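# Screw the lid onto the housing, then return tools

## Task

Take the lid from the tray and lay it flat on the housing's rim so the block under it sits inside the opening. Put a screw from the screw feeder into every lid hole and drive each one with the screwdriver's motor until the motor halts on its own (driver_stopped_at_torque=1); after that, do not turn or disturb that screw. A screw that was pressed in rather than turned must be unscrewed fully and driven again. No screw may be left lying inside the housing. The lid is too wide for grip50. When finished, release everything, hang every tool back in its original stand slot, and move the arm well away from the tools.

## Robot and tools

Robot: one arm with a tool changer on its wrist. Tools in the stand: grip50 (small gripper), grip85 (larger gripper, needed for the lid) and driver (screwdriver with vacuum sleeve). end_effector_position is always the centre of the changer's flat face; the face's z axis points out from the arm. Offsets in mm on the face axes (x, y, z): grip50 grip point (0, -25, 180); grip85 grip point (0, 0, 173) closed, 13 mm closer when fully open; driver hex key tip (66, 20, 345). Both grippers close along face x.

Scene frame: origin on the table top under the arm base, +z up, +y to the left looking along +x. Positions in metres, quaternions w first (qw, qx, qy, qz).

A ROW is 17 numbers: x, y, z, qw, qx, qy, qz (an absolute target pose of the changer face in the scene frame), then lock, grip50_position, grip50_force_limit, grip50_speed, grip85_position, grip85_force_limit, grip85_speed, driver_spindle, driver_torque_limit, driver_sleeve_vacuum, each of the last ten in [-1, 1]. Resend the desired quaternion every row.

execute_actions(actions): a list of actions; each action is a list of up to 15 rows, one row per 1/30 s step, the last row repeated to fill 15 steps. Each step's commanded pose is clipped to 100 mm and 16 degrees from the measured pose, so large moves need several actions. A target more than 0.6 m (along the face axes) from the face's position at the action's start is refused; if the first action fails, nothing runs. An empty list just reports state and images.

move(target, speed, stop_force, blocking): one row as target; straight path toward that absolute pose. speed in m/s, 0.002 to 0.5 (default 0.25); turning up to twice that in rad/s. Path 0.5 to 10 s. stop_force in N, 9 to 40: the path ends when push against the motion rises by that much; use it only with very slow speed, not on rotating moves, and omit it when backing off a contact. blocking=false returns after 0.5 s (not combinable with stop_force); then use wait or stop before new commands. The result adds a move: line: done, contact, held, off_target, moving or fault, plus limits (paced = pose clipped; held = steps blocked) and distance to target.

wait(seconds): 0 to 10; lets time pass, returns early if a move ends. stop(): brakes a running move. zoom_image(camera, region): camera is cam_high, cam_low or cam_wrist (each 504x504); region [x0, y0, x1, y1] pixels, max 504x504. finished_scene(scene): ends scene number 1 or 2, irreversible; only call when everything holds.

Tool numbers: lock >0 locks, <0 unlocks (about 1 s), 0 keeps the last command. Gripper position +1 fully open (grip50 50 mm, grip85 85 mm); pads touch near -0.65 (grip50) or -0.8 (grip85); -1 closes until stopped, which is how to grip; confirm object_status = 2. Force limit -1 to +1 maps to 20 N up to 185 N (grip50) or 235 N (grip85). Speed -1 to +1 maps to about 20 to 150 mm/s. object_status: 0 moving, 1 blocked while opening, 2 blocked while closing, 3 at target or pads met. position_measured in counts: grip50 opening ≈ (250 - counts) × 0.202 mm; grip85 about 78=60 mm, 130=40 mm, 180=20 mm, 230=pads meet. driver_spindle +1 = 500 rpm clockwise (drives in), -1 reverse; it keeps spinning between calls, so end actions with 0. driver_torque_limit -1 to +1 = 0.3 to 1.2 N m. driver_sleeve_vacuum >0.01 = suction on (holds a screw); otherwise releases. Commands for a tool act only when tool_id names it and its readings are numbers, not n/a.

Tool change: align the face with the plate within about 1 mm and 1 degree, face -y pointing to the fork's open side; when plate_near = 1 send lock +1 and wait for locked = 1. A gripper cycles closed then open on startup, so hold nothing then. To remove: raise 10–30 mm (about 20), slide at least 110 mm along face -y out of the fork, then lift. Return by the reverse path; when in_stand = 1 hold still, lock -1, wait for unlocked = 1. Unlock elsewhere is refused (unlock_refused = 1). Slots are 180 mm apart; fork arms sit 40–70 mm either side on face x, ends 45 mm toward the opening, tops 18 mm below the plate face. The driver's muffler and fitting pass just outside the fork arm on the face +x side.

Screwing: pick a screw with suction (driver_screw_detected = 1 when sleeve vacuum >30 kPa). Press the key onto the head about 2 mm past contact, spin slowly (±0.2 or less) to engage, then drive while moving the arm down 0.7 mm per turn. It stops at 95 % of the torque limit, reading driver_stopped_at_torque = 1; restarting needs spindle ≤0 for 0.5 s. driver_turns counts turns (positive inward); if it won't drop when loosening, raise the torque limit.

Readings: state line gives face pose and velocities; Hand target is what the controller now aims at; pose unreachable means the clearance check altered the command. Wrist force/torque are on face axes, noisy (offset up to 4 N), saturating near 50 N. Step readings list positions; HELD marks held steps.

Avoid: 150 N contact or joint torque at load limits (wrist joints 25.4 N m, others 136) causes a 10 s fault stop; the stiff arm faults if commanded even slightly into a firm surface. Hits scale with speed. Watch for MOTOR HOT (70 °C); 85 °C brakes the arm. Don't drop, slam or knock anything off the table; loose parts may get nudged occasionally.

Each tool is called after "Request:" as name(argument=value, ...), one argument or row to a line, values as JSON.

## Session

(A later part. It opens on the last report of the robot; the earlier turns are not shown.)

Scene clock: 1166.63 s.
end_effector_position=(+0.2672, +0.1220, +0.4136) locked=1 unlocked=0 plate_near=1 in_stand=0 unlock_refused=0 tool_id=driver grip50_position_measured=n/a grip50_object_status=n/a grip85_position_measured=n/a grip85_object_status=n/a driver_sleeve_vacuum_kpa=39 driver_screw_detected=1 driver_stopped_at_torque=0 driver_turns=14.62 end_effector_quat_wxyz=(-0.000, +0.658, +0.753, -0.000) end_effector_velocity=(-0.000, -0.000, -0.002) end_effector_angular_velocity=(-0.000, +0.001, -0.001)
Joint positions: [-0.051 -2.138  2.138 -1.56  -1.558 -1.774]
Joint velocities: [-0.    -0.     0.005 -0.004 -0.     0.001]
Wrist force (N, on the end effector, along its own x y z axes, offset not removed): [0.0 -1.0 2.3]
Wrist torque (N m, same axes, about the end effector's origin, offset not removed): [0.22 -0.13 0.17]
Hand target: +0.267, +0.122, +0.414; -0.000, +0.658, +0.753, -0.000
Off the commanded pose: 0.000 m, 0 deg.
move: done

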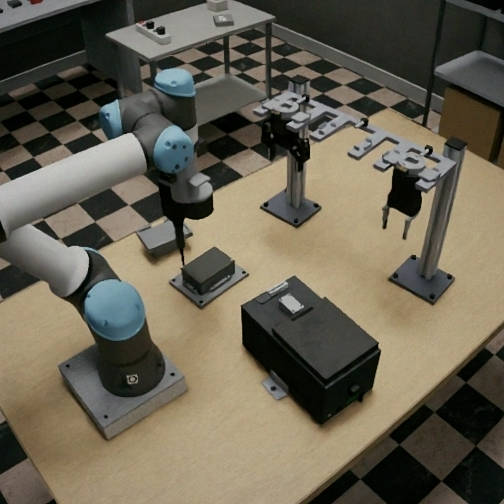

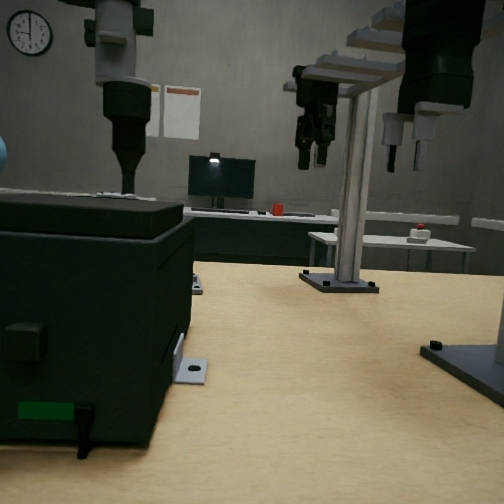

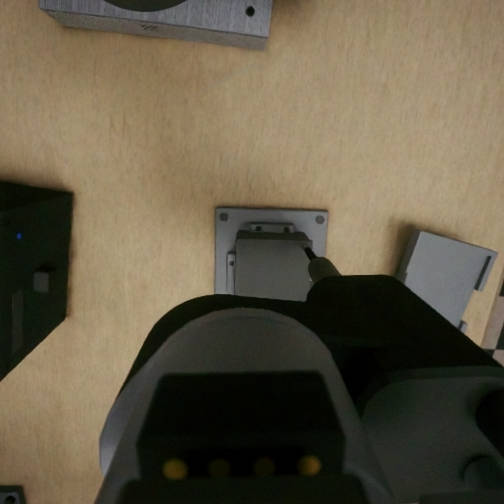

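Request:
move(
  target=[0.2672, 0.1220, 0.4095, 0, 0.6584, 0.7527, 0, 0, 0, 0, 0, 1, -0.4, -0.6, 0, 0, 1],
  speed=0.004,
  stop_force=9,
)

Scene clock: 1175.67 s.
end_effector_position=(+0.2672, +0.1220, +0.4096) locked=1 unlocked=0 plate_near=1 in_stand=0 unlock_refused=0 tool_id=driver grip50_position_measured=n/a grip50_object_status=n/a grip85_position_measured=n/a grip85_object_status=n/a driver_sleeve_vacuum_kpa=29 driver_screw_detected=0 driver_stopped_at_torque=0 driver_turns=14.62 end_effector_quat_wxyz=(+0.000, +0.658, +0.753, +0.000) end_effector_velocity=(-0.000, +0.000, -0.001) end_effector_angular_velocity=(-0.000, +0.000, +0.000)
Joint positions: [-0.051 -2.138  2.149 -1.571 -1.557 -1.773]
Joint velocities: [ 0.001 -0.     0.001 -0.001 -0.     0.001]
Wrist force (N, on the end effector, along its own x y z axes, offset not removed): [0.1 -3.7 -0.4]
Wrist torque (N m, same axes, about the end effector's origin, offset not removed): [-0.01 0.02 0.02]
Hand target: +0.267, +0.122, +0.410; -0.000, +0.658, +0.753, -0.000
Off the commanded pose: 0.000 m, 0 deg.
move: done

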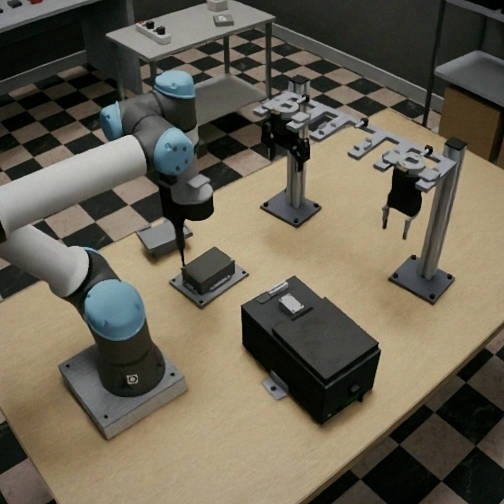

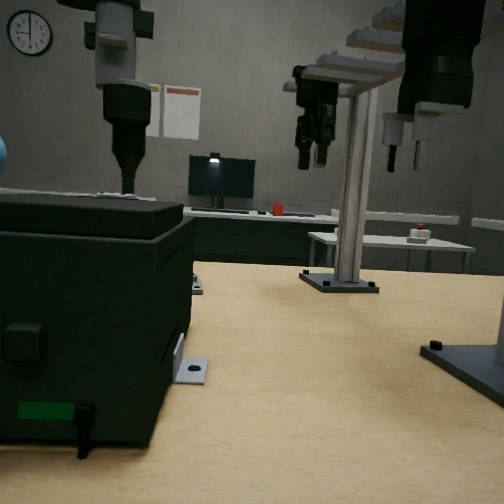

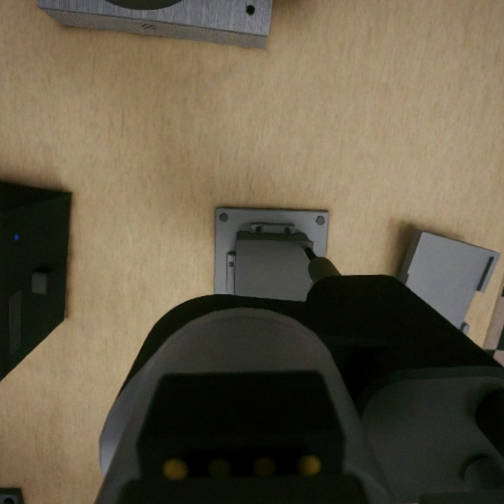

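Request:
zoom_image(
  camera="cam_wrist",
  region=[285, 225, 325, 265],
)

Request:
wait(
  seconds=0,
)

Region (285, 225, 325, 265) of cam_wrist's 504x504 image, scaled by 12.600, with more detail than that image has.

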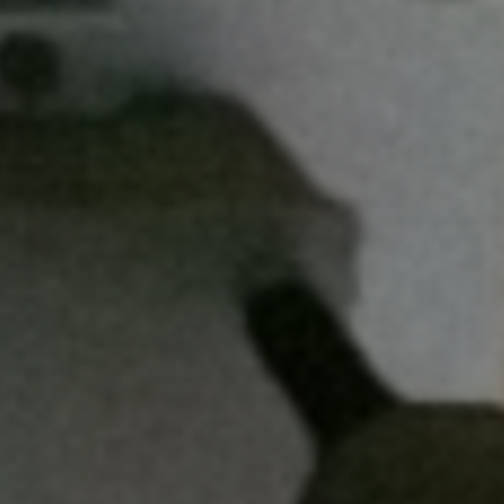

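Scene clock: 1185.77 s.
end_effector_position=(+0.2672, +0.1220, +0.4095) locked=1 unlocked=0 plate_near=1 in_stand=0 unlock_refused=0 tool_id=driver grip50_position_measured=n/a grip50_object_status=n/a grip85_position_measured=n/a grip85_object_status=n/a driver_sleeve_vacuum_kpa=29 driver_screw_detected=0 driver_stopped_at_torque=0 driver_turns=14.62 end_effector_quat_wxyz=(-0.000, +0.658, +0.753, -0.000) end_effector_velocity=(-0.000, -0.000, -0.000) end_effector_angular_velocity=(-0.001, +0.000, -0.000)
Joint positions: [-0.051 -2.138  2.149 -1.571 -1.557 -1.773]
Joint velocities: [-0.    -0.     0.001 -0.    -0.001  0.   ]
Wrist force (N, on the end effector, along its own x y z axes, offset not removed): [-0.6 1.0 2.6]
Wrist torque (N m, same axes, about the end effector's origin, offset not removed): [-0.04 0.09 0.12]
Hand target: +0.267, +0.122, +0.410; -0.000, +0.658, +0.753, -0.000
Off the commanded pose: 0.000 m, 0 deg.

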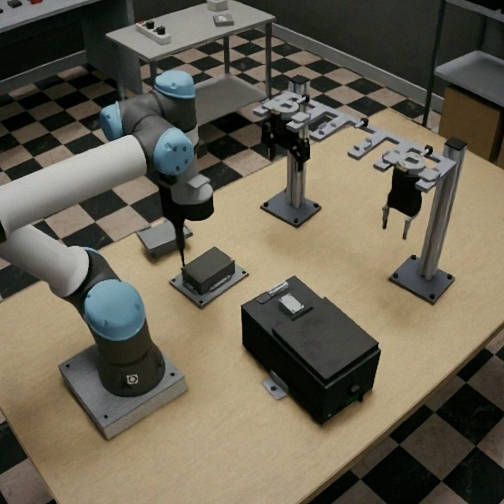

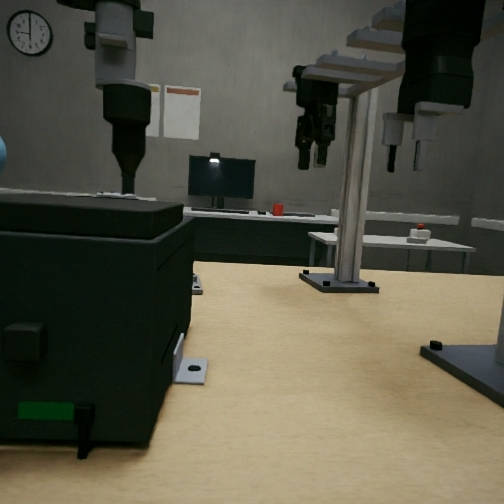

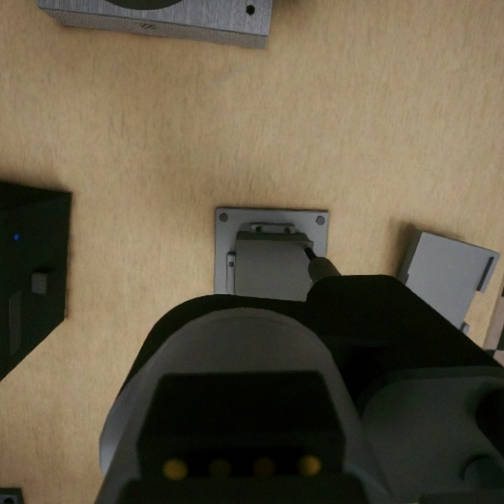

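Request:
execute_actions(
  actions=[
    [[0.26728, 0.12217, 0.4095, 0, 0.6584, 0.7527, 0, 0, 0, 0, 0, 1, -0.4, -0.6, 0, 0, 1]],
  ],
)

Scene clock: 1201.53 s.
end_effector_position=(+0.2672, +0.1222, +0.4094) locked=1 unlocked=0 plate_near=1 in_stand=0 unlock_refused=0 tool_id=driver grip50_position_measured=n/a grip50_object_status=n/a grip85_position_measured=n/a grip85_object_status=n/a driver_sleeve_vacuum_kpa=32 driver_screw_detected=1 driver_stopped_at_torque=0 driver_turns=14.62 end_effector_quat_wxyz=(-0.000, +0.658, +0.753, -0.000) end_effector_velocity=(+0.000, -0.000, -0.000) end_effector_angular_velocity=(+0.000, +0.000, -0.002)
Joint positions: [-0.05  -2.138  2.149 -1.571 -1.557 -1.773]
Joint velocities: [-0.001  0.    -0.     0.     0.     0.001]
Wrist force (N, on the end effector, along its own x y z axes, offset not removed): [3.6 1.8 3.1]
Wrist torque (N m, same axes, about the end effector's origin, offset not removed): [0.15 -0.30 0.09]
Hand target: +0.267, +0.122, +0.409; +0.000, +0.658, +0.753, -0.000
Off the commanded pose: 0.000 m, 0 deg.
Step readings (end_effector_position):
0: (+0.2672, +0.1220, +0.4095)
1: (+0.2672, +0.1220, +0.4095)
2: (+0.2672, +0.1220, +0.4095)
4: (+0.2672, +0.1221, +0.4094)
8: (+0.2672, +0.1222, +0.4094)
15: end_effector_position above

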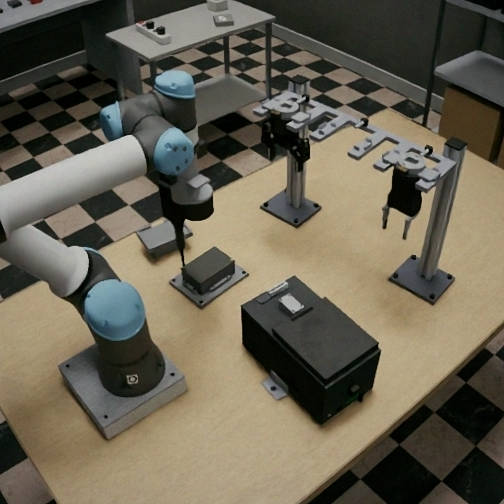

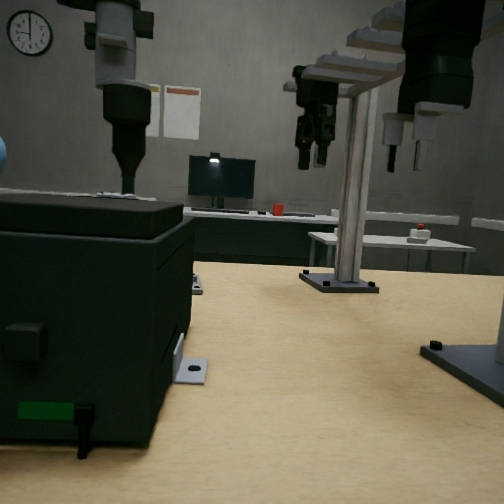

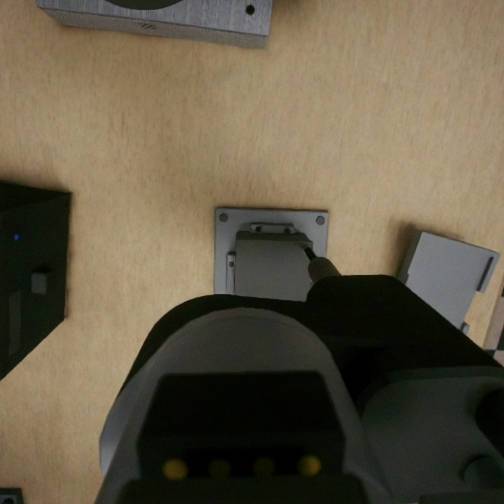

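Request:
execute_actions(
  actions=[
    [[0.26738, 0.12235, 0.4095, 0, 0.6584, 0.7527, 0, 0, 0, 0, 0, 1, -0.4, -0.6, 0, 0, 1]],
  ],
)

Scene clock: 1206.97 s.
end_effector_position=(+0.2674, +0.1223, +0.4095) locked=1 unlocked=0 plate_near=1 in_stand=0 unlock_refused=0 tool_id=driver grip50_position_measured=n/a grip50_object_status=n/a grip85_position_measured=n/a grip85_object_status=n/a driver_sleeve_vacuum_kpa=38 driver_screw_detected=1 driver_stopped_at_torque=0 driver_turns=14.62 end_effector_quat_wxyz=(+0.000, +0.658, +0.753, -0.000) end_effector_velocity=(+0.000, +0.000, -0.000) end_effector_angular_velocity=(+0.001, -0.000, -0.001)
Joint positions: [-0.049 -2.137  2.148 -1.572 -1.557 -1.772]
Joint velocities: [-0.     0.     0.    -0.001  0.001  0.001]
Wrist force (N, on the end effector, along its own x y z axes, offset not removed): [2.5 0.0 2.8]
Wrist torque (N m, same axes, about the end effector's origin, offset not removed): [0.31 -0.39 0.11]
Hand target: +0.267, +0.122, +0.409; +0.000, +0.658, +0.753, -0.000
Off the commanded pose: 0.000 m, 0 deg.
Step readings (end_effector_position):
0: (+0.2673, +0.1222, +0.4095)
1: (+0.2673, +0.1222, +0.4095)
2: (+0.2673, +0.1222, +0.4095)
4: (+0.2673, +0.1223, +0.4095)
8: (+0.2674, +0.1223, +0.4095)
15: end_effector_position above

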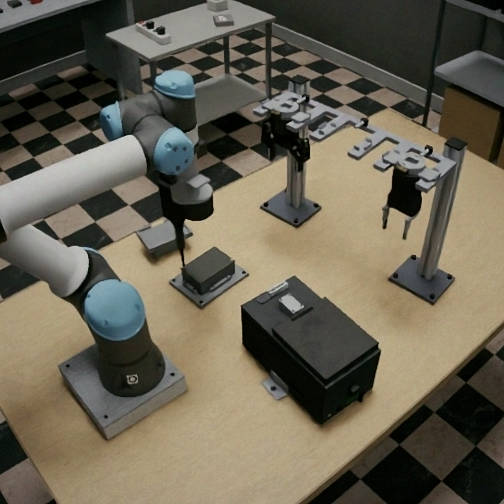

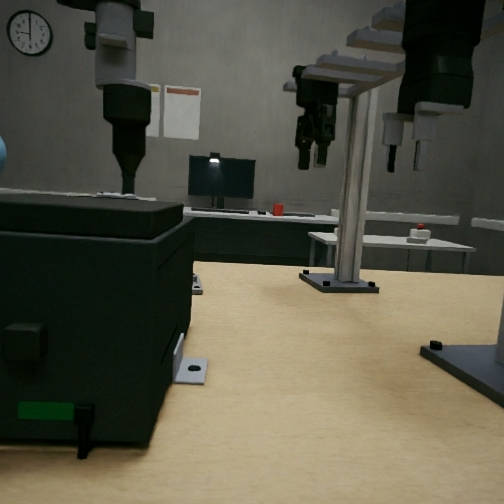

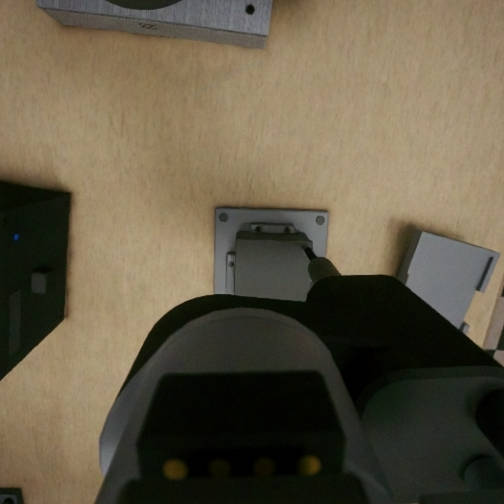

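Request:
wait(
  seconds=0,
)

Request:
wait(
  seconds=0.1,
)

Request:
wait(
  seconds=0.1,
)

Scene clock: 1216.53 s.
end_effector_position=(+0.2674, +0.1224, +0.4095) locked=1 unlocked=0 plate_near=1 in_stand=0 unlock_refused=0 tool_id=driver grip50_position_measured=n/a grip50_object_status=n/a grip85_position_measured=n/a grip85_object_status=n/a driver_sleeve_vacuum_kpa=38 driver_screw_detected=1 driver_stopped_at_torque=0 driver_turns=14.62 end_effector_quat_wxyz=(+0.000, +0.658, +0.753, -0.000) end_effector_velocity=(+0.000, -0.000, -0.000) end_effector_angular_velocity=(+0.000, +0.001, -0.000)
Joint positions: [-0.049 -2.137  2.148 -1.572 -1.557 -1.772]
Joint velocities: [-0.  0.  0. -0.  0.  0.]
Wrist force (N, on the end effector, along its own x y z axes, offset not removed): [-3.8 -3.4 2.6]
Wrist torque (N m, same axes, about the end effector's origin, offset not removed): [-0.19 0.32 -0.15]
Hand target: +0.267, +0.122, +0.409; +0.000, +0.658, +0.753, -0.000
Off the commanded pose: 0.000 m, 0 deg.

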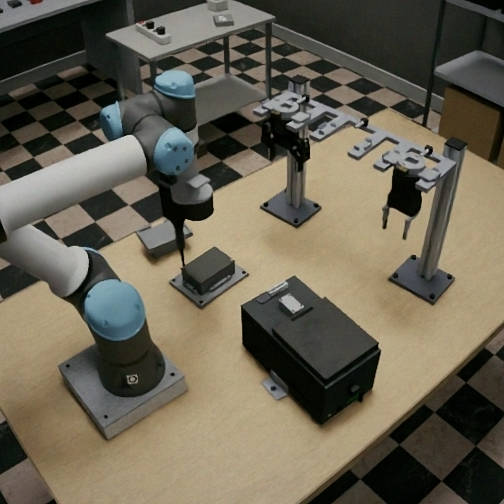

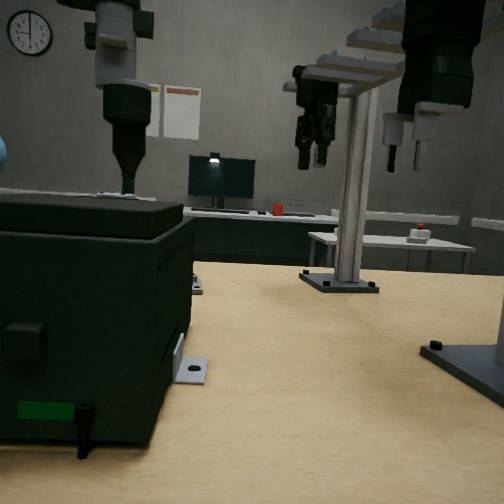

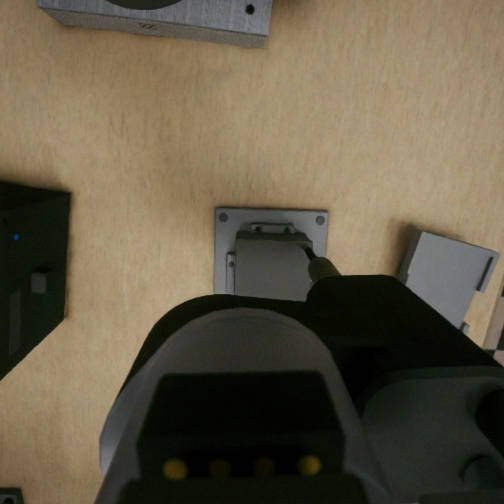

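Scene clock: 1216.63 s.
end_effector_position=(+0.2674, +0.1224, +0.4095) locked=1 unlocked=0 plate_near=1 in_stand=0 unlock_refused=0 tool_id=driver grip50_position_measured=n/a grip50_object_status=n/a grip85_position_measured=n/a grip85_object_status=n/a driver_sleeve_vacuum_kpa=38 driver_screw_detected=1 driver_stopped_at_torque=0 driver_turns=14.62 end_effector_quat_wxyz=(+0.000, +0.658, +0.753, -0.000) end_effector_velocity=(+0.000, -0.000, +0.000) end_effector_angular_velocity=(-0.000, -0.000, -0.001)
Joint positions: [-0.049 -2.137  2.148 -1.572 -1.557 -1.772]
Joint velocities: [-0.001  0.     0.    -0.001  0.    -0.   ]
Wrist force (N, on the end effector, along its own x y z axes, offset not removed): [3.7 -3.2 1.6]
Wrist torque (N m, same axes, about the end effector's origin, offset not removed): [-0.03 -0.18 0.25]
Hand target: +0.267, +0.122, +0.409; +0.000, +0.658, +0.753, -0.000
Off the commanded pose: 0.000 m, 0 deg.
wait: 0.10 s; no rest

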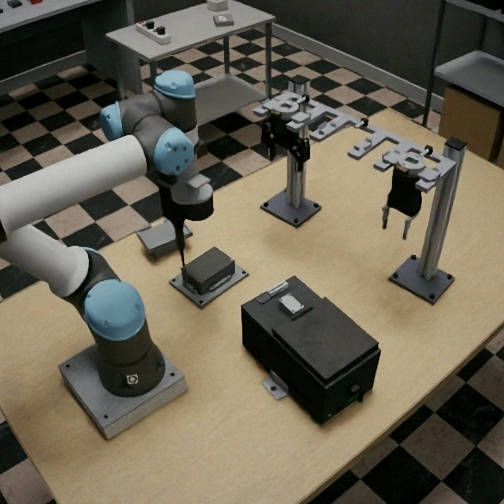

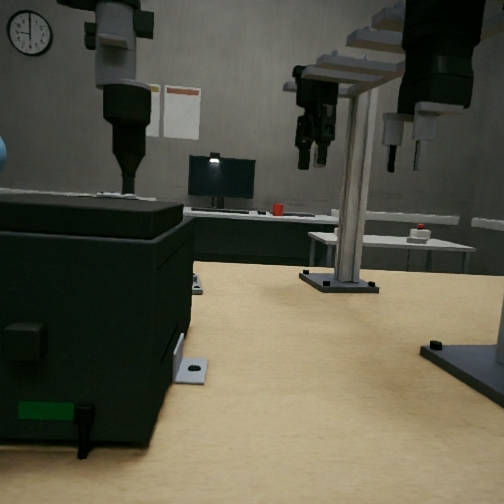

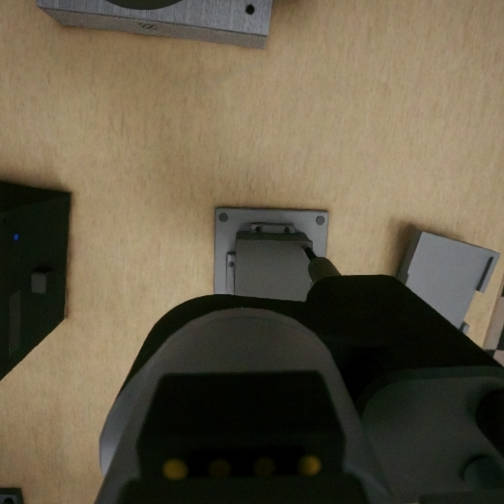

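Scene clock: 1216.73 s.
end_effector_position=(+0.2674, +0.1224, +0.4095) locked=1 unlocked=0 plate_near=1 in_stand=0 unlock_refused=0 tool_id=driver grip50_position_measured=n/a grip50_object_status=n/a grip85_position_measured=n/a grip85_object_status=n/a driver_sleeve_vacuum_kpa=38 driver_screw_detected=1 driver_stopped_at_torque=0 driver_turns=14.62 end_effector_quat_wxyz=(+0.000, +0.658, +0.753, -0.000) end_effector_velocity=(-0.000, +0.000, +0.000) end_effector_angular_velocity=(-0.000, +0.000, +0.000)
Joint positions: [-0.049 -2.137  2.148 -1.572 -1.557 -1.772]
Joint velocities: [ 0.001  0.    -0.001  0.001 -0.001  0.   ]
Wrist force (N, on the end effector, along its own x y z axes, offset not removed): [-4.0 -1.2 2.0]
Wrist torque (N m, same axes, about the end effector's origin, offset not removed): [0.24 0.30 0.09]
Hand target: +0.267, +0.122, +0.409; +0.000, +0.658, +0.753, -0.000
Off the commanded pose: 0.000 m, 0 deg.
wait: 0.10 s; no rest

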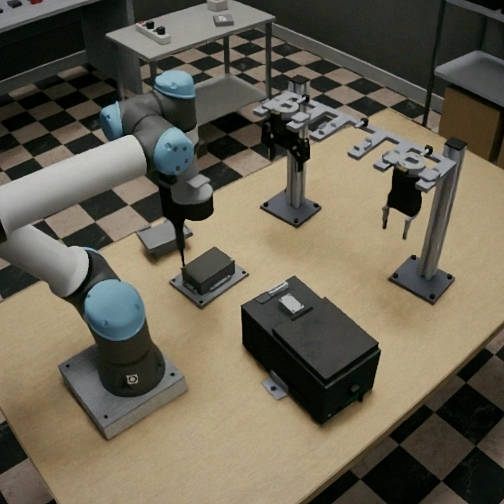

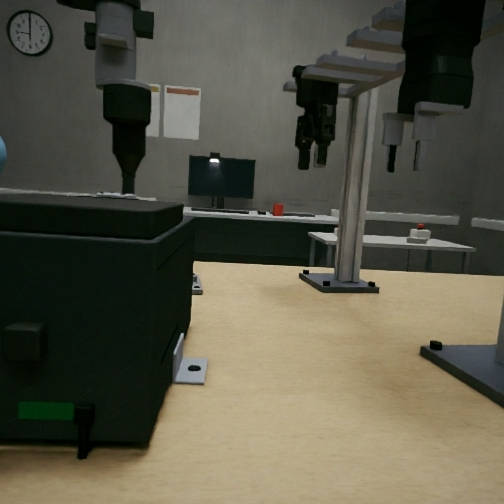

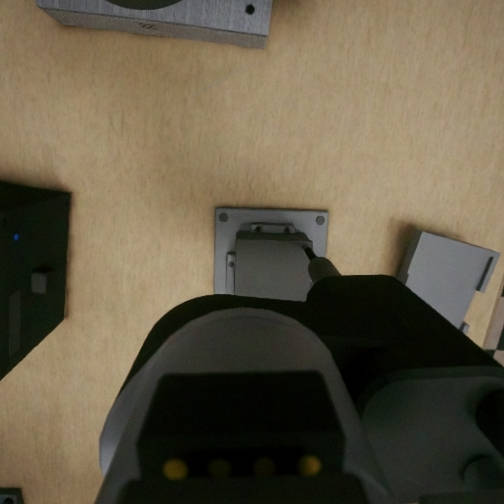

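Request:
execute_actions(
  actions=[
    [[0.26763, 0.12233, 0.4095, 0, 0.6584, 0.7527, 0, 0, 0, 0, 0, 1, -0.4, -0.6, 0, 0, 1]],
  ],
)

Scene clock: 1240.07 s.
end_effector_position=(+0.2676, +0.1223, +0.4095) locked=1 unlocked=0 plate_near=1 in_stand=0 unlock_refused=0 tool_id=driver grip50_position_measured=n/a grip50_object_status=n/a grip85_position_measured=n/a grip85_object_status=n/a driver_sleeve_vacuum_kpa=39 driver_screw_detected=1 driver_stopped_at_torque=0 driver_turns=14.62 end_effector_quat_wxyz=(-0.000, +0.658, +0.753, -0.000) end_effector_velocity=(+0.000, +0.000, +0.000) end_effector_angular_velocity=(+0.001, -0.000, +0.001)
Joint positions: [-0.049 -2.137  2.148 -1.572 -1.557 -1.772]
Joint velocities: [ 0.001  0.    -0.    -0.     0.001  0.   ]
Wrist force (N, on the end effector, along its own x y z axes, offset not removed): [1.2 -1.2 2.5]
Wrist torque (N m, same axes, about the end effector's origin, offset not removed): [0.00 -0.11 0.05]
Hand target: +0.268, +0.122, +0.409; +0.000, +0.658, +0.753, +0.000
Off the commanded pose: 0.000 m, 0 deg.
Step readings (end_effector_position):
0: (+0.2674, +0.1224, +0.4095)
1: (+0.2674, +0.1224, +0.4095)
2: (+0.2674, +0.1223, +0.4095)
4: (+0.2675, +0.1223, +0.4095)
8: (+0.2676, +0.1223, +0.4095)
15: end_effector_position above

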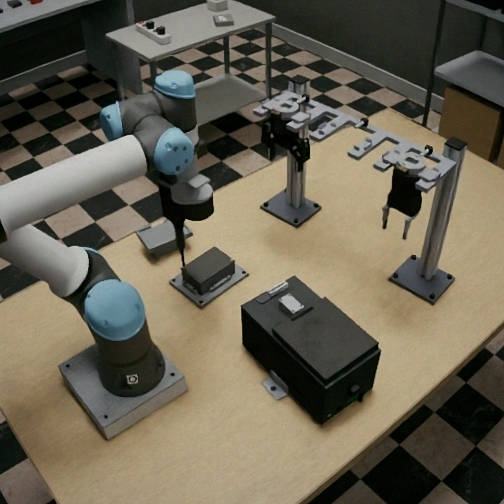

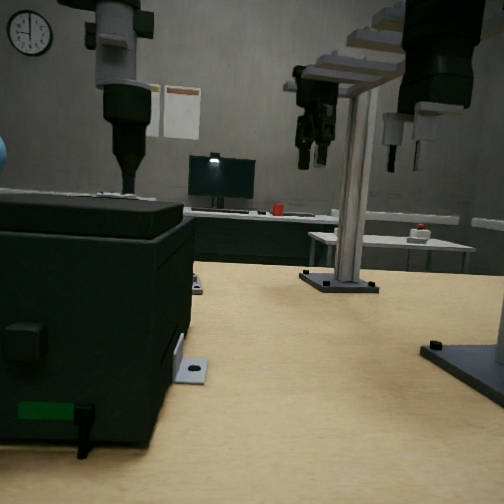

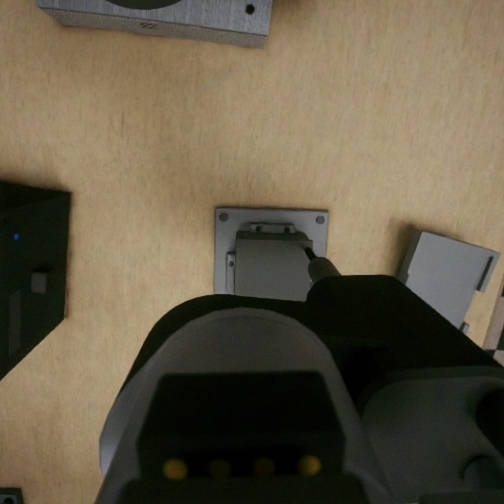

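Request:
execute_actions(
  actions=[
    [[0.26763,0.12233,0.40938,0,0.6584,0.7527,0,0,0,0,0,1,-0.4,-0.6,0.3,0,1],[0.26763,0.12233,0.40926,0,0.6584,0.7527,0,0,0,0,0,1,-0.4,-0.6,0.3,0,1],[0.26763,0.12233,0.40914,0,0.6584,0.7527,0,0,0,0,0,1,-0.4,-0.6,0.3,0,1],[0.26763,0.12233,0.40902,0,0.6584,0.7527,0,0,0,0,0,1,-0.4,-0.6,0.3,0,1],[0.26763,0.12233,0.40890,0,0.6584,0.7527,0,0,0,0,0,1,-0.4,-0.6,0.3,0,1],[0.26763,0.12233,0.40878,0,0.6584,0.7527,0,0,0,0,0,1,-0.4,-0.6,0.3,0,1],[0.26763,0.12233,0.40866,0,0.6584,0.7527,0,0,0,0,0,1,-0.4,-0.6,0.3,0,1],[0.26763,0.12233,0.40860,0,0.6584,0.7527,0,0,0,0,0,1,-0.4,-0.6,0.3,0,1],[0.26763,0.12233,0.40854,0,0.6584,0.7527,0,0,0,0,0,1,-0.4,-0.6,0.3,0,1],[0.26763,0.12233,0.40848,0,0.6584,0.7527,0,0,0,0,0,1,-0.4,-0.6,0.3,0,1],[0.26763,0.12233,0.40843,0,0.6584,0.7527,0,0,0,0,0,1,-0.4,-0.6,0.3,0,1],[0.26763,0.12233,0.40837,0,0.6584,0.7527,0,0,0,0,0,1,-0.4,-0.6,0.3,0,1],[0.26763,0.12233,0.40831,0,0.6584,0.7527,0,0,0,0,0,1,-0.4,-0.6,0.3,0,1],[0.26763,0.12233,0.40825,0,0.6584,0.7527,0,0,0,0,0,1,-0.4,-0.6,0.3,0,1],[0.26763,0.12233,0.40819,0,0.6584,0.7527,0,0,0,0,0,1,-0.4,-0.6,0.3,0,1]],
    [[0.26763,0.12233,0.40813,0,0.6584,0.7527,0,0,0,0,0,1,-0.4,-0.6,0.3,0,1],[0.26763,0.12233,0.40808,0,0.6584,0.7527,0,0,0,0,0,1,-0.4,-0.6,0.3,0,1],[0.26763,0.12233,0.40802,0,0.6584,0.7527,0,0,0,0,0,1,-0.4,-0.6,0.3,0,1],[0.26763,0.12233,0.40796,0,0.6584,0.7527,0,0,0,0,0,1,-0.4,-0.6,0.3,0,1],[0.26763,0.12233,0.40790,0,0.6584,0.7527,0,0,0,0,0,1,-0.4,-0.6,0.3,0,1],[0.26763,0.12233,0.40784,0,0.6584,0.7527,0,0,0,0,0,1,-0.4,-0.6,0.3,0,1],[0.26763,0.12233,0.40778,0,0.6584,0.7527,0,0,0,0,0,1,-0.4,-0.6,0.3,0,1],[0.26763,0.12233,0.40772,0,0.6584,0.7527,0,0,0,0,0,1,-0.4,-0.6,0.3,0,1],[0.26763,0.12233,0.40767,0,0.6584,0.7527,0,0,0,0,0,1,-0.4,-0.6,0.3,0,1],[0.26763,0.12233,0.40761,0,0.6584,0.7527,0,0,0,0,0,1,-0.4,-0.6,0.3,0,1],[0.26763,0.12233,0.40755,0,0.6584,0.7527,0,0,0,0,0,1,-0.4,-0.6,0.3,0,1],[0.26763,0.12233,0.40749,0,0.6584,0.7527,0,0,0,0,0,1,-0.4,-0.6,0.3,0,1],[0.26763,0.12233,0.40743,0,0.6584,0.7527,0,0,0,0,0,1,-0.4,-0.6,0.3,0,1],[0.26763,0.12233,0.40743,0,0.6584,0.7527,0,0,0,0,0,1,-0.4,-0.6,0.3,0,1],[0.26763,0.12233,0.40743,0,0.6584,0.7527,0,0,0,0,0,1,-0.4,-0.6,0,0,1]],
  ],
)

Scene clock: 1268.40 s.
end_effector_position=(+0.2676, +0.1223, +0.4076) locked=1 unlocked=0 plate_near=1 in_stand=0 unlock_refused=0 tool_id=driver grip50_position_measured=n/a grip50_object_status=n/a grip85_position_measured=n/a grip85_object_status=n/a driver_sleeve_vacuum_kpa=39 driver_screw_detected=1 driver_stopped_at_torque=0 driver_turns=16.89 end_effector_quat_wxyz=(-0.000, +0.658, +0.753, -0.000) end_effector_velocity=(-0.000, +0.000, -0.002) end_effector_angular_velocity=(-0.000, +0.001, +0.001)
Joint positions: [-0.049 -2.137  2.153 -1.577 -1.557 -1.772]
Joint velocities: [ 0.002  0.     0.004 -0.003 -0.     0.   ]
Wrist force (N, on the end effector, along its own x y z axes, offset not removed): [2.4 -5.3 1.4]
Wrist torque (N m, same axes, about the end effector's origin, offset not removed): [-0.26 0.04 0.11]
Hand target: +0.268, +0.122, +0.407; -0.000, +0.658, +0.753, -0.000
Off the commanded pose: 0.000 m, 0 deg.
Step readings (end_effector_position; steps 1 to 15: 1st action; 16 to 30: 2nd action):
0: (+0.2676, +0.1223, +0.4095)
1: (+0.2676, +0.1223, +0.4095)
2: (+0.2676, +0.1223, +0.4095)
4: (+0.2677, +0.1223, +0.4095)
8: (+0.2677, +0.1223, +0.4092)
15: (+0.2677, +0.1223, +0.4085)
16: (+0.2676, +0.1223, +0.4084)
17: (+0.2676, +0.1223, +0.4083)
19: (+0.2676, +0.1223, +0.4082)
23: (+0.2676, +0.1223, +0.4080)
30: end_effector_position above

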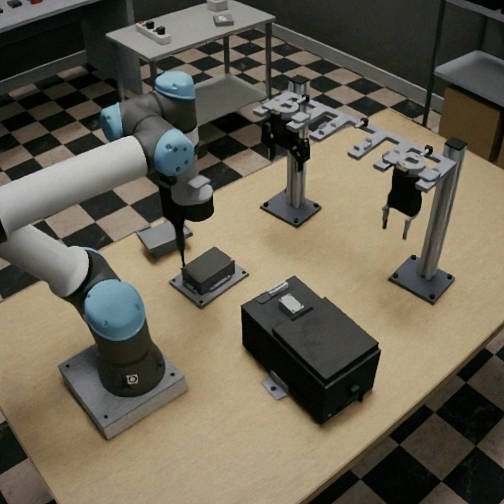

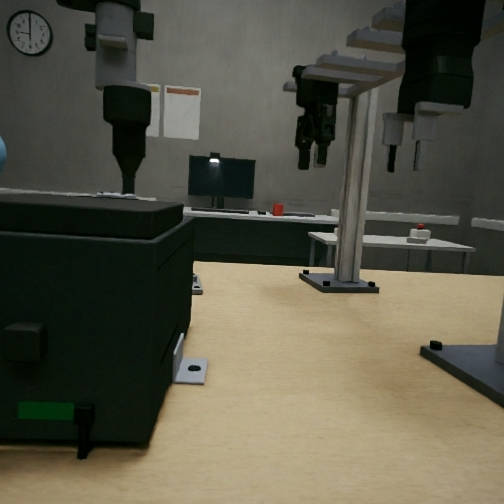

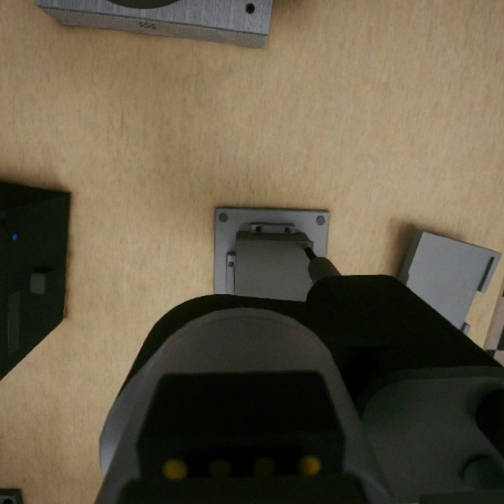

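Request:
execute_actions(
  actions=[
    [[0.26763,0.12233,0.40735,0,0.6584,0.7527,0,0,0,0,0,1,-0.4,-0.6,0.4,0,1],[0.26763,0.12233,0.40727,0,0.6584,0.7527,0,0,0,0,0,1,-0.4,-0.6,0.4,0,1],[0.26763,0.12233,0.40720,0,0.6584,0.7527,0,0,0,0,0,1,-0.4,-0.6,0.4,0,1],[0.26763,0.12233,0.40712,0,0.6584,0.7527,0,0,0,0,0,1,-0.4,-0.6,0.4,0,1],[0.26763,0.12233,0.40704,0,0.6584,0.7527,0,0,0,0,0,1,-0.4,-0.6,0.4,0,1],[0.26763,0.12233,0.40696,0,0.6584,0.7527,0,0,0,0,0,1,-0.4,-0.6,0.4,0,1],[0.26763,0.12233,0.40689,0,0.6584,0.7527,0,0,0,0,0,1,-0.4,-0.6,0.4,0,1],[0.26763,0.12233,0.40681,0,0.6584,0.7527,0,0,0,0,0,1,-0.4,-0.6,0.4,0,1],[0.26763,0.12233,0.40673,0,0.6584,0.7527,0,0,0,0,0,1,-0.4,-0.6,0.4,0,1],[0.26763,0.12233,0.40665,0,0.6584,0.7527,0,0,0,0,0,1,-0.4,-0.6,0.4,0,1],[0.26763,0.12233,0.40657,0,0.6584,0.7527,0,0,0,0,0,1,-0.4,-0.6,0.4,0,1],[0.26763,0.12233,0.40650,0,0.6584,0.7527,0,0,0,0,0,1,-0.4,-0.6,0.4,0,1],[0.26763,0.12233,0.40642,0,0.6584,0.7527,0,0,0,0,0,1,-0.4,-0.6,0.4,0,1],[0.26763,0.12233,0.40634,0,0.6584,0.7527,0,0,0,0,0,1,-0.4,-0.6,0.4,0,1],[0.26763,0.12233,0.40626,0,0.6584,0.7527,0,0,0,0,0,1,-0.4,-0.6,0.4,0,1]],
    [[0.26763,0.12233,0.40619,0,0.6584,0.7527,0,0,0,0,0,1,-0.4,-0.6,0.4,0,1],[0.26763,0.12233,0.40611,0,0.6584,0.7527,0,0,0,0,0,1,-0.4,-0.6,0.4,0,1],[0.26763,0.12233,0.40603,0,0.6584,0.7527,0,0,0,0,0,1,-0.4,-0.6,0.4,0,1],[0.26763,0.12233,0.40595,0,0.6584,0.7527,0,0,0,0,0,1,-0.4,-0.6,0.4,0,1],[0.26763,0.12233,0.40587,0,0.6584,0.7527,0,0,0,0,0,1,-0.4,-0.6,0.4,0,1],[0.26763,0.12233,0.40580,0,0.6584,0.7527,0,0,0,0,0,1,-0.4,-0.6,0.4,0,1],[0.26763,0.12233,0.40572,0,0.6584,0.7527,0,0,0,0,0,1,-0.4,-0.6,0.4,0,1],[0.26763,0.12233,0.40564,0,0.6584,0.7527,0,0,0,0,0,1,-0.4,-0.6,0.4,0,1],[0.26763,0.12233,0.40556,0,0.6584,0.7527,0,0,0,0,0,1,-0.4,-0.6,0.4,0,1],[0.26763,0.12233,0.40549,0,0.6584,0.7527,0,0,0,0,0,1,-0.4,-0.6,0.4,0,1],[0.26763,0.12233,0.40541,0,0.6584,0.7527,0,0,0,0,0,1,-0.4,-0.6,0.4,0,1],[0.26763,0.12233,0.40533,0,0.6584,0.7527,0,0,0,0,0,1,-0.4,-0.6,0.4,0,1],[0.26763,0.12233,0.40525,0,0.6584,0.7527,0,0,0,0,0,1,-0.4,-0.6,0.4,0,1],[0.26763,0.12233,0.40517,0,0.6584,0.7527,0,0,0,0,0,1,-0.4,-0.6,0.4,0,1],[0.26763,0.12233,0.40517,0,0.6584,0.7527,0,0,0,0,0,1,-0.4,-0.6,0,0,1]],
  ],
)

Scene clock: 1291.53 s.
end_effector_position=(+0.2676, +0.1223, +0.4054) locked=1 unlocked=0 plate_near=1 in_stand=0 unlock_refused=0 tool_id=driver grip50_position_measured=n/a grip50_object_status=n/a grip85_position_measured=n/a grip85_object_status=n/a driver_sleeve_vacuum_kpa=39 driver_screw_detected=1 driver_stopped_at_torque=0 driver_turns=19.84 end_effector_quat_wxyz=(-0.000, +0.658, +0.753, +0.000) end_effector_velocity=(+0.000, +0.000, -0.002) end_effector_angular_velocity=(-0.000, -0.001, +0.001)
Joint positions: [-0.049 -2.137  2.158 -1.583 -1.557 -1.772]
Joint velocities: [ 0.     0.     0.005 -0.006  0.    -0.001]
Wrist force (N, on the end effector, along its own x y z axes, offset not removed): [2.1 -3.8 2.9]
Wrist torque (N m, same axes, about the end effector's origin, offset not removed): [0.03 0.54 0.26]
Hand target: +0.268, +0.122, +0.405; -0.000, +0.658, +0.753, -0.000
Off the commanded pose: 0.000 m, 0 deg.
Step readings (end_effector_position; steps 1 to 15: 1st action; 16 to 30: 2nd action):
0: (+0.2676, +0.1223, +0.4074)
1: (+0.2676, +0.1223, +0.4074)
2: (+0.2676, +0.1223, +0.4074)
4: (+0.2676, +0.1223, +0.4073)
8: (+0.2676, +0.1223, +0.4071)
15: (+0.2676, +0.1223, +0.4066)
16: (+0.2676, +0.1223, +0.4065)
17: (+0.2676, +0.1223, +0.4064)
19: (+0.2676, +0.1223, +0.4063)
23: (+0.2676, +0.1223, +0.4060)
30: end_effector_position above

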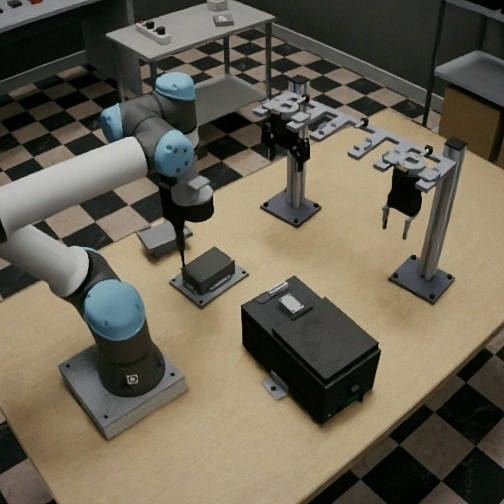

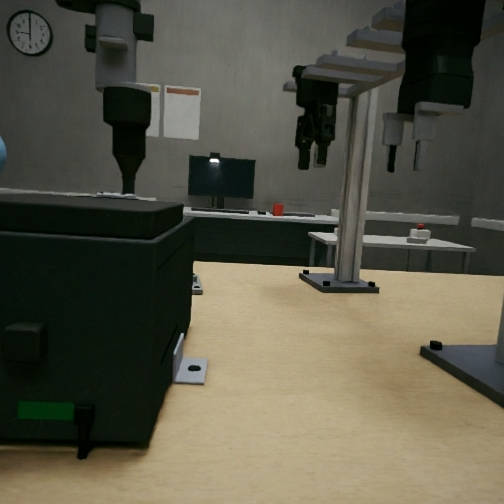

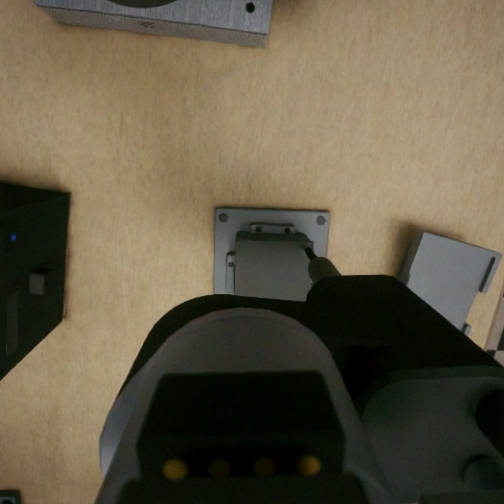

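Request:
wait(
  seconds=0,
)

Scene clock: 1296.87 s.
end_effector_position=(+0.2676, +0.1223, +0.4052) locked=1 unlocked=0 plate_near=1 in_stand=0 unlock_refused=0 tool_id=driver grip50_position_measured=n/a grip50_object_status=n/a grip85_position_measured=n/a grip85_object_status=n/a driver_sleeve_vacuum_kpa=39 driver_screw_detected=1 driver_stopped_at_torque=0 driver_turns=19.84 end_effector_quat_wxyz=(-0.000, +0.658, +0.753, -0.000) end_effector_velocity=(+0.000, +0.000, +0.000) end_effector_angular_velocity=(-0.000, -0.000, -0.001)
Joint positions: [-0.049 -2.137  2.159 -1.583 -1.557 -1.772]
Joint velocities: [ 0.     0.    -0.    -0.    -0.     0.001]
Wrist force (N, on the end effector, along its own x y z axes, offset not removed): [4.1 -2.3 -0.5]
Wrist torque (N m, same axes, about the end effector's origin, offset not removed): [-0.24 0.50 0.03]
Hand target: +0.268, +0.122, +0.405; -0.000, +0.658, +0.753, -0.000
Off the commanded pose: 0.000 m, 0 deg.

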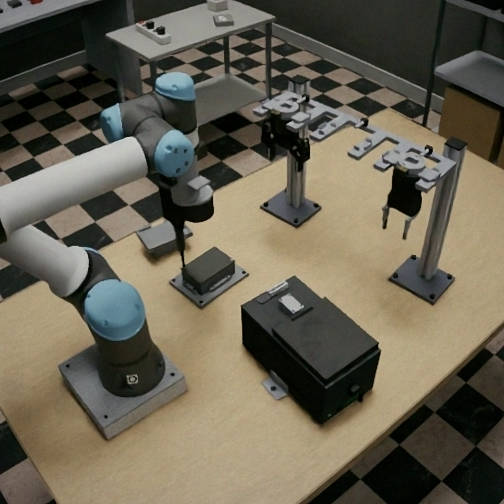

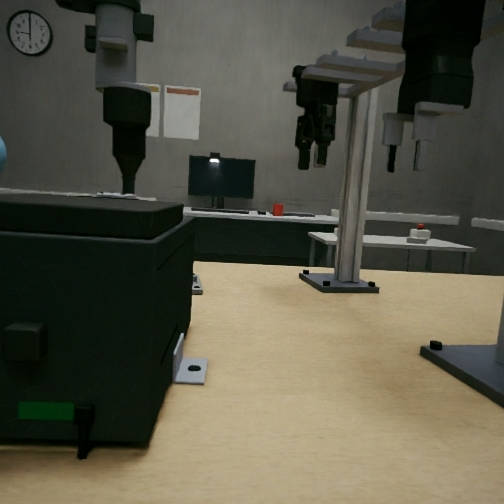

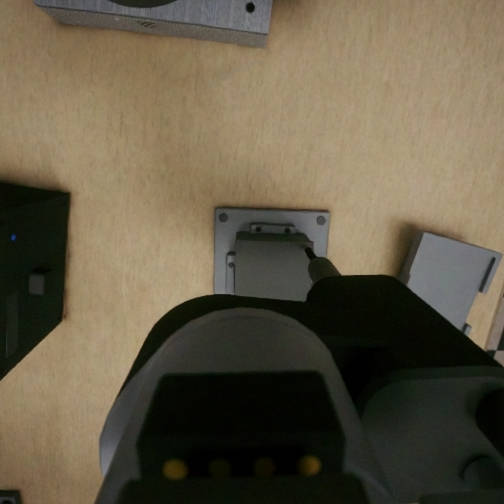

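Request:
execute_actions(
  actions=[
    [[0.26763,0.12236,0.40517,0,0.6584,0.7527,0,0,0,0,0,1,-0.4,-0.6,0.4,0,1],[0.26763,0.12239,0.40509,0,0.6584,0.7527,0,0,0,0,0,1,-0.4,-0.6,0.4,0,1],[0.26764,0.12242,0.40501,0,0.6584,0.7527,0,0,0,0,0,1,-0.4,-0.6,0.4,0,1],[0.26764,0.12245,0.40494,0,0.6584,0.7527,0,0,0,0,0,1,-0.4,-0.6,0.4,0,1],[0.26764,0.12245,0.40486,0,0.6584,0.7527,0,0,0,0,0,1,-0.4,-0.6,0.4,0,1],[0.26764,0.12245,0.40478,0,0.6584,0.7527,0,0,0,0,0,1,-0.4,-0.6,0.4,0,1],[0.26764,0.12245,0.40470,0,0.6584,0.7527,0,0,0,0,0,1,-0.4,-0.6,0.4,0,1],[0.26764,0.12245,0.40463,0,0.6584,0.7527,0,0,0,0,0,1,-0.4,-0.6,0.4,0,1],[0.26764,0.12245,0.40455,0,0.6584,0.7527,0,0,0,0,0,1,-0.4,-0.6,0.4,0,1],[0.26764,0.12245,0.40447,0,0.6584,0.7527,0,0,0,0,0,1,-0.4,-0.6,0.4,0,1],[0.26764,0.12245,0.40439,0,0.6584,0.7527,0,0,0,0,0,1,-0.4,-0.6,0.4,0,1],[0.26764,0.12245,0.40431,0,0.6584,0.7527,0,0,0,0,0,1,-0.4,-0.6,0.4,0,1],[0.26764,0.12245,0.40424,0,0.6584,0.7527,0,0,0,0,0,1,-0.4,-0.6,0.4,0,1],[0.26764,0.12245,0.40416,0,0.6584,0.7527,0,0,0,0,0,1,-0.4,-0.6,0.4,0,1],[0.26764,0.12245,0.40408,0,0.6584,0.7527,0,0,0,0,0,1,-0.4,-0.6,0.4,0,1]],
    [[0.26764,0.12245,0.40400,0,0.6584,0.7527,0,0,0,0,0,1,-0.4,-0.6,0.4,0,1],[0.26764,0.12245,0.40393,0,0.6584,0.7527,0,0,0,0,0,1,-0.4,-0.6,0.4,0,1],[0.26764,0.12245,0.40385,0,0.6584,0.7527,0,0,0,0,0,1,-0.4,-0.6,0.4,0,1],[0.26764,0.12245,0.40377,0,0.6584,0.7527,0,0,0,0,0,1,-0.4,-0.6,0.4,0,1],[0.26764,0.12245,0.40369,0,0.6584,0.7527,0,0,0,0,0,1,-0.4,-0.6,0.4,0,1],[0.26764,0.12245,0.40361,0,0.6584,0.7527,0,0,0,0,0,1,-0.4,-0.6,0.4,0,1],[0.26764,0.12245,0.40354,0,0.6584,0.7527,0,0,0,0,0,1,-0.4,-0.6,0.4,0,1],[0.26764,0.12245,0.40346,0,0.6584,0.7527,0,0,0,0,0,1,-0.4,-0.6,0.4,0,1],[0.26764,0.12245,0.40338,0,0.6584,0.7527,0,0,0,0,0,1,-0.4,-0.6,0.4,0,1],[0.26764,0.12245,0.40330,0,0.6584,0.7527,0,0,0,0,0,1,-0.4,-0.6,0.4,0,1],[0.26764,0.12245,0.40323,0,0.6584,0.7527,0,0,0,0,0,1,-0.4,-0.6,0.4,0,1],[0.26764,0.12245,0.40315,0,0.6584,0.7527,0,0,0,0,0,1,-0.4,-0.6,0.4,0,1],[0.26764,0.12245,0.40307,0,0.6584,0.7527,0,0,0,0,0,1,-0.4,-0.6,0.4,0,1],[0.26764,0.12245,0.40299,0,0.6584,0.7527,0,0,0,0,0,1,-0.4,-0.6,0.4,0,1],[0.26764,0.12245,0.40291,0,0.6584,0.7527,0,0,0,0,0,1,-0.4,-0.6,0.4,0,1]],
    [[0.26764,0.12245,0.40284,0,0.6584,0.7527,0,0,0,0,0,1,-0.4,-0.6,0.4,0,1],[0.26764,0.12245,0.40276,0,0.6584,0.7527,0,0,0,0,0,1,-0.4,-0.6,0.4,0,1],[0.26764,0.12245,0.40268,0,0.6584,0.7527,0,0,0,0,0,1,-0.4,-0.6,0.4,0,1],[0.26764,0.12245,0.40260,0,0.6584,0.7527,0,0,0,0,0,1,-0.4,-0.6,0.4,0,1]],
    [[0.26764,0.12245,0.40260,0,0.6584,0.7527,0,0,0,0,0,1,-0.4,-0.6,0.4,0,1],[0.26764,0.12245,0.40260,0,0.6584,0.7527,0,0,0,0,0,1,-0.4,-0.6,0.4,0,1],[0.26764,0.12245,0.40260,0,0.6584,0.7527,0,0,0,0,0,1,-0.4,-0.6,0.4,0,1],[0.26764,0.12245,0.40260,0,0.6584,0.7527,0,0,0,0,0,1,-0.4,-0.6,0.4,0,1],[0.26764,0.12245,0.40260,0,0.6584,0.7527,0,0,0,0,0,1,-0.4,-0.6,0.4,0,1],[0.26764,0.12245,0.40260,0,0.6584,0.7527,0,0,0,0,0,1,-0.4,-0.6,0.4,0,1],[0.26764,0.12245,0.40260,0,0.6584,0.7527,0,0,0,0,0,1,-0.4,-0.6,0.4,0,1],[0.26764,0.12245,0.40260,0,0.6584,0.7527,0,0,0,0,0,1,-0.4,-0.6,0.4,0,1],[0.26764,0.12245,0.40260,0,0.6584,0.7527,0,0,0,0,0,1,-0.4,-0.6,0.4,0,1],[0.26764,0.12245,0.40260,0,0.6584,0.7527,0,0,0,0,0,1,-0.4,-0.6,0.4,0,1],[0.26764,0.12245,0.40260,0,0.6584,0.7527,0,0,0,0,0,1,-0.4,-0.6,0.4,0,1],[0.26764,0.12245,0.40260,0,0.6584,0.7527,0,0,0,0,0,1,-0.4,-0.6,0.4,0,1],[0.26764,0.12245,0.40260,0,0.6584,0.7527,0,0,0,0,0,1,-0.4,-0.6,0,0,1]],
  ],
)

Scene clock: 1339.23 s.
end_effector_position=(+0.2676, +0.1225, +0.4026) locked=1 unlocked=0 plate_near=1 in_stand=0 unlock_refused=0 tool_id=driver grip50_position_measured=n/a grip50_object_status=n/a grip85_position_measured=n/a grip85_object_status=n/a driver_sleeve_vacuum_kpa=21 driver_screw_detected=0 driver_stopped_at_torque=1 driver_turns=24.68 end_effector_quat_wxyz=(-0.000, +0.658, +0.753, -0.000) end_effector_velocity=(-0.000, -0.000, -0.000) end_effector_angular_velocity=(-0.000, +0.000, +0.000)
Joint positions: [-0.048 -2.136  2.166 -1.59  -1.557 -1.771]
Joint velocities: [ 0.    -0.     0.     0.001 -0.    -0.   ]
Wrist force (N, on the end effector, along its own x y z axes, offset not removed): [3.9 -2.3 -2.2]
Wrist torque (N m, same axes, about the end effector's origin, offset not removed): [-0.19 0.23 0.08]
Hand target: +0.268, +0.122, +0.403; +0.000, +0.658, +0.753, -0.000
Off the commanded pose: 0.000 m, 0 deg.
Step readings (end_effector_position; steps 1 to 15: 1st action; 16 to 30: 2nd action; 31 to 45: 3rd action; 46 to 60: 4th action):
0: (+0.2676, +0.1223, +0.4052)
1: (+0.2676, +0.1223, +0.4052)
2: (+0.2676, +0.1223, +0.4052)
4: (+0.2676, +0.1224, +0.4051)
8: (+0.2676, +0.1224, +0.4049)
15: (+0.2676, +0.1224, +0.4044)
16: (+0.2676, +0.1224, +0.4043)
17: (+0.2676, +0.1224, +0.4042)
19: (+0.2676, +0.1224, +0.4041)
23: (+0.2676, +0.1224, +0.4038)
30: (+0.2676, +0.1224, +0.4032)
31: (+0.2676, +0.1224, +0.4031)
32: (+0.2676, +0.1224, +0.4031)
34: (+0.2676, +0.1224, +0.4029)
38: (+0.2676, +0.1224, +0.4027)
45: (+0.2676, +0.1224, +0.4026)
46: (+0.2676, +0.1224, +0.4026)
47: (+0.2676, +0.1225, +0.4026)
49: (+0.2676, +0.1225, +0.4026)
53: (+0.2676, +0.1225, +0.4026)
60: end_effector_position above

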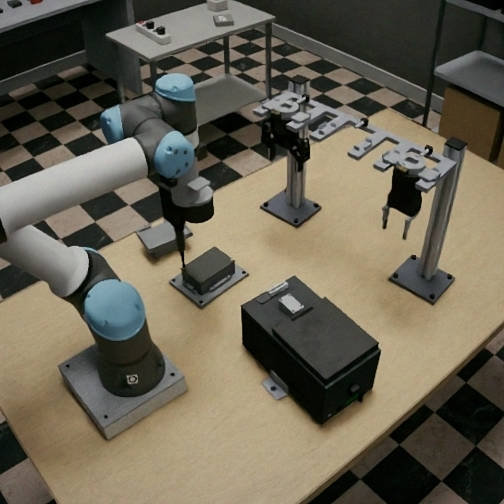

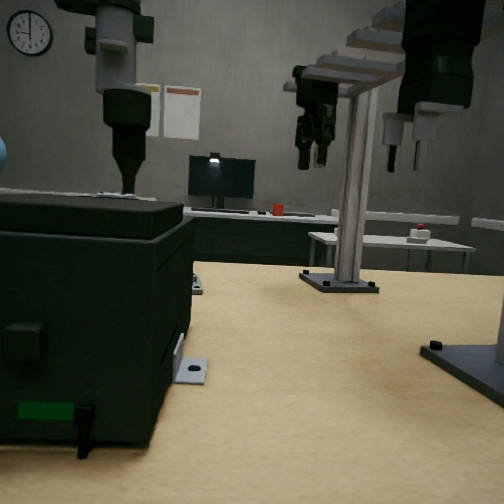

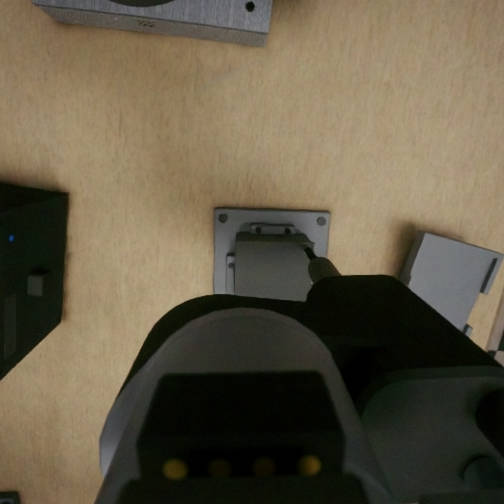

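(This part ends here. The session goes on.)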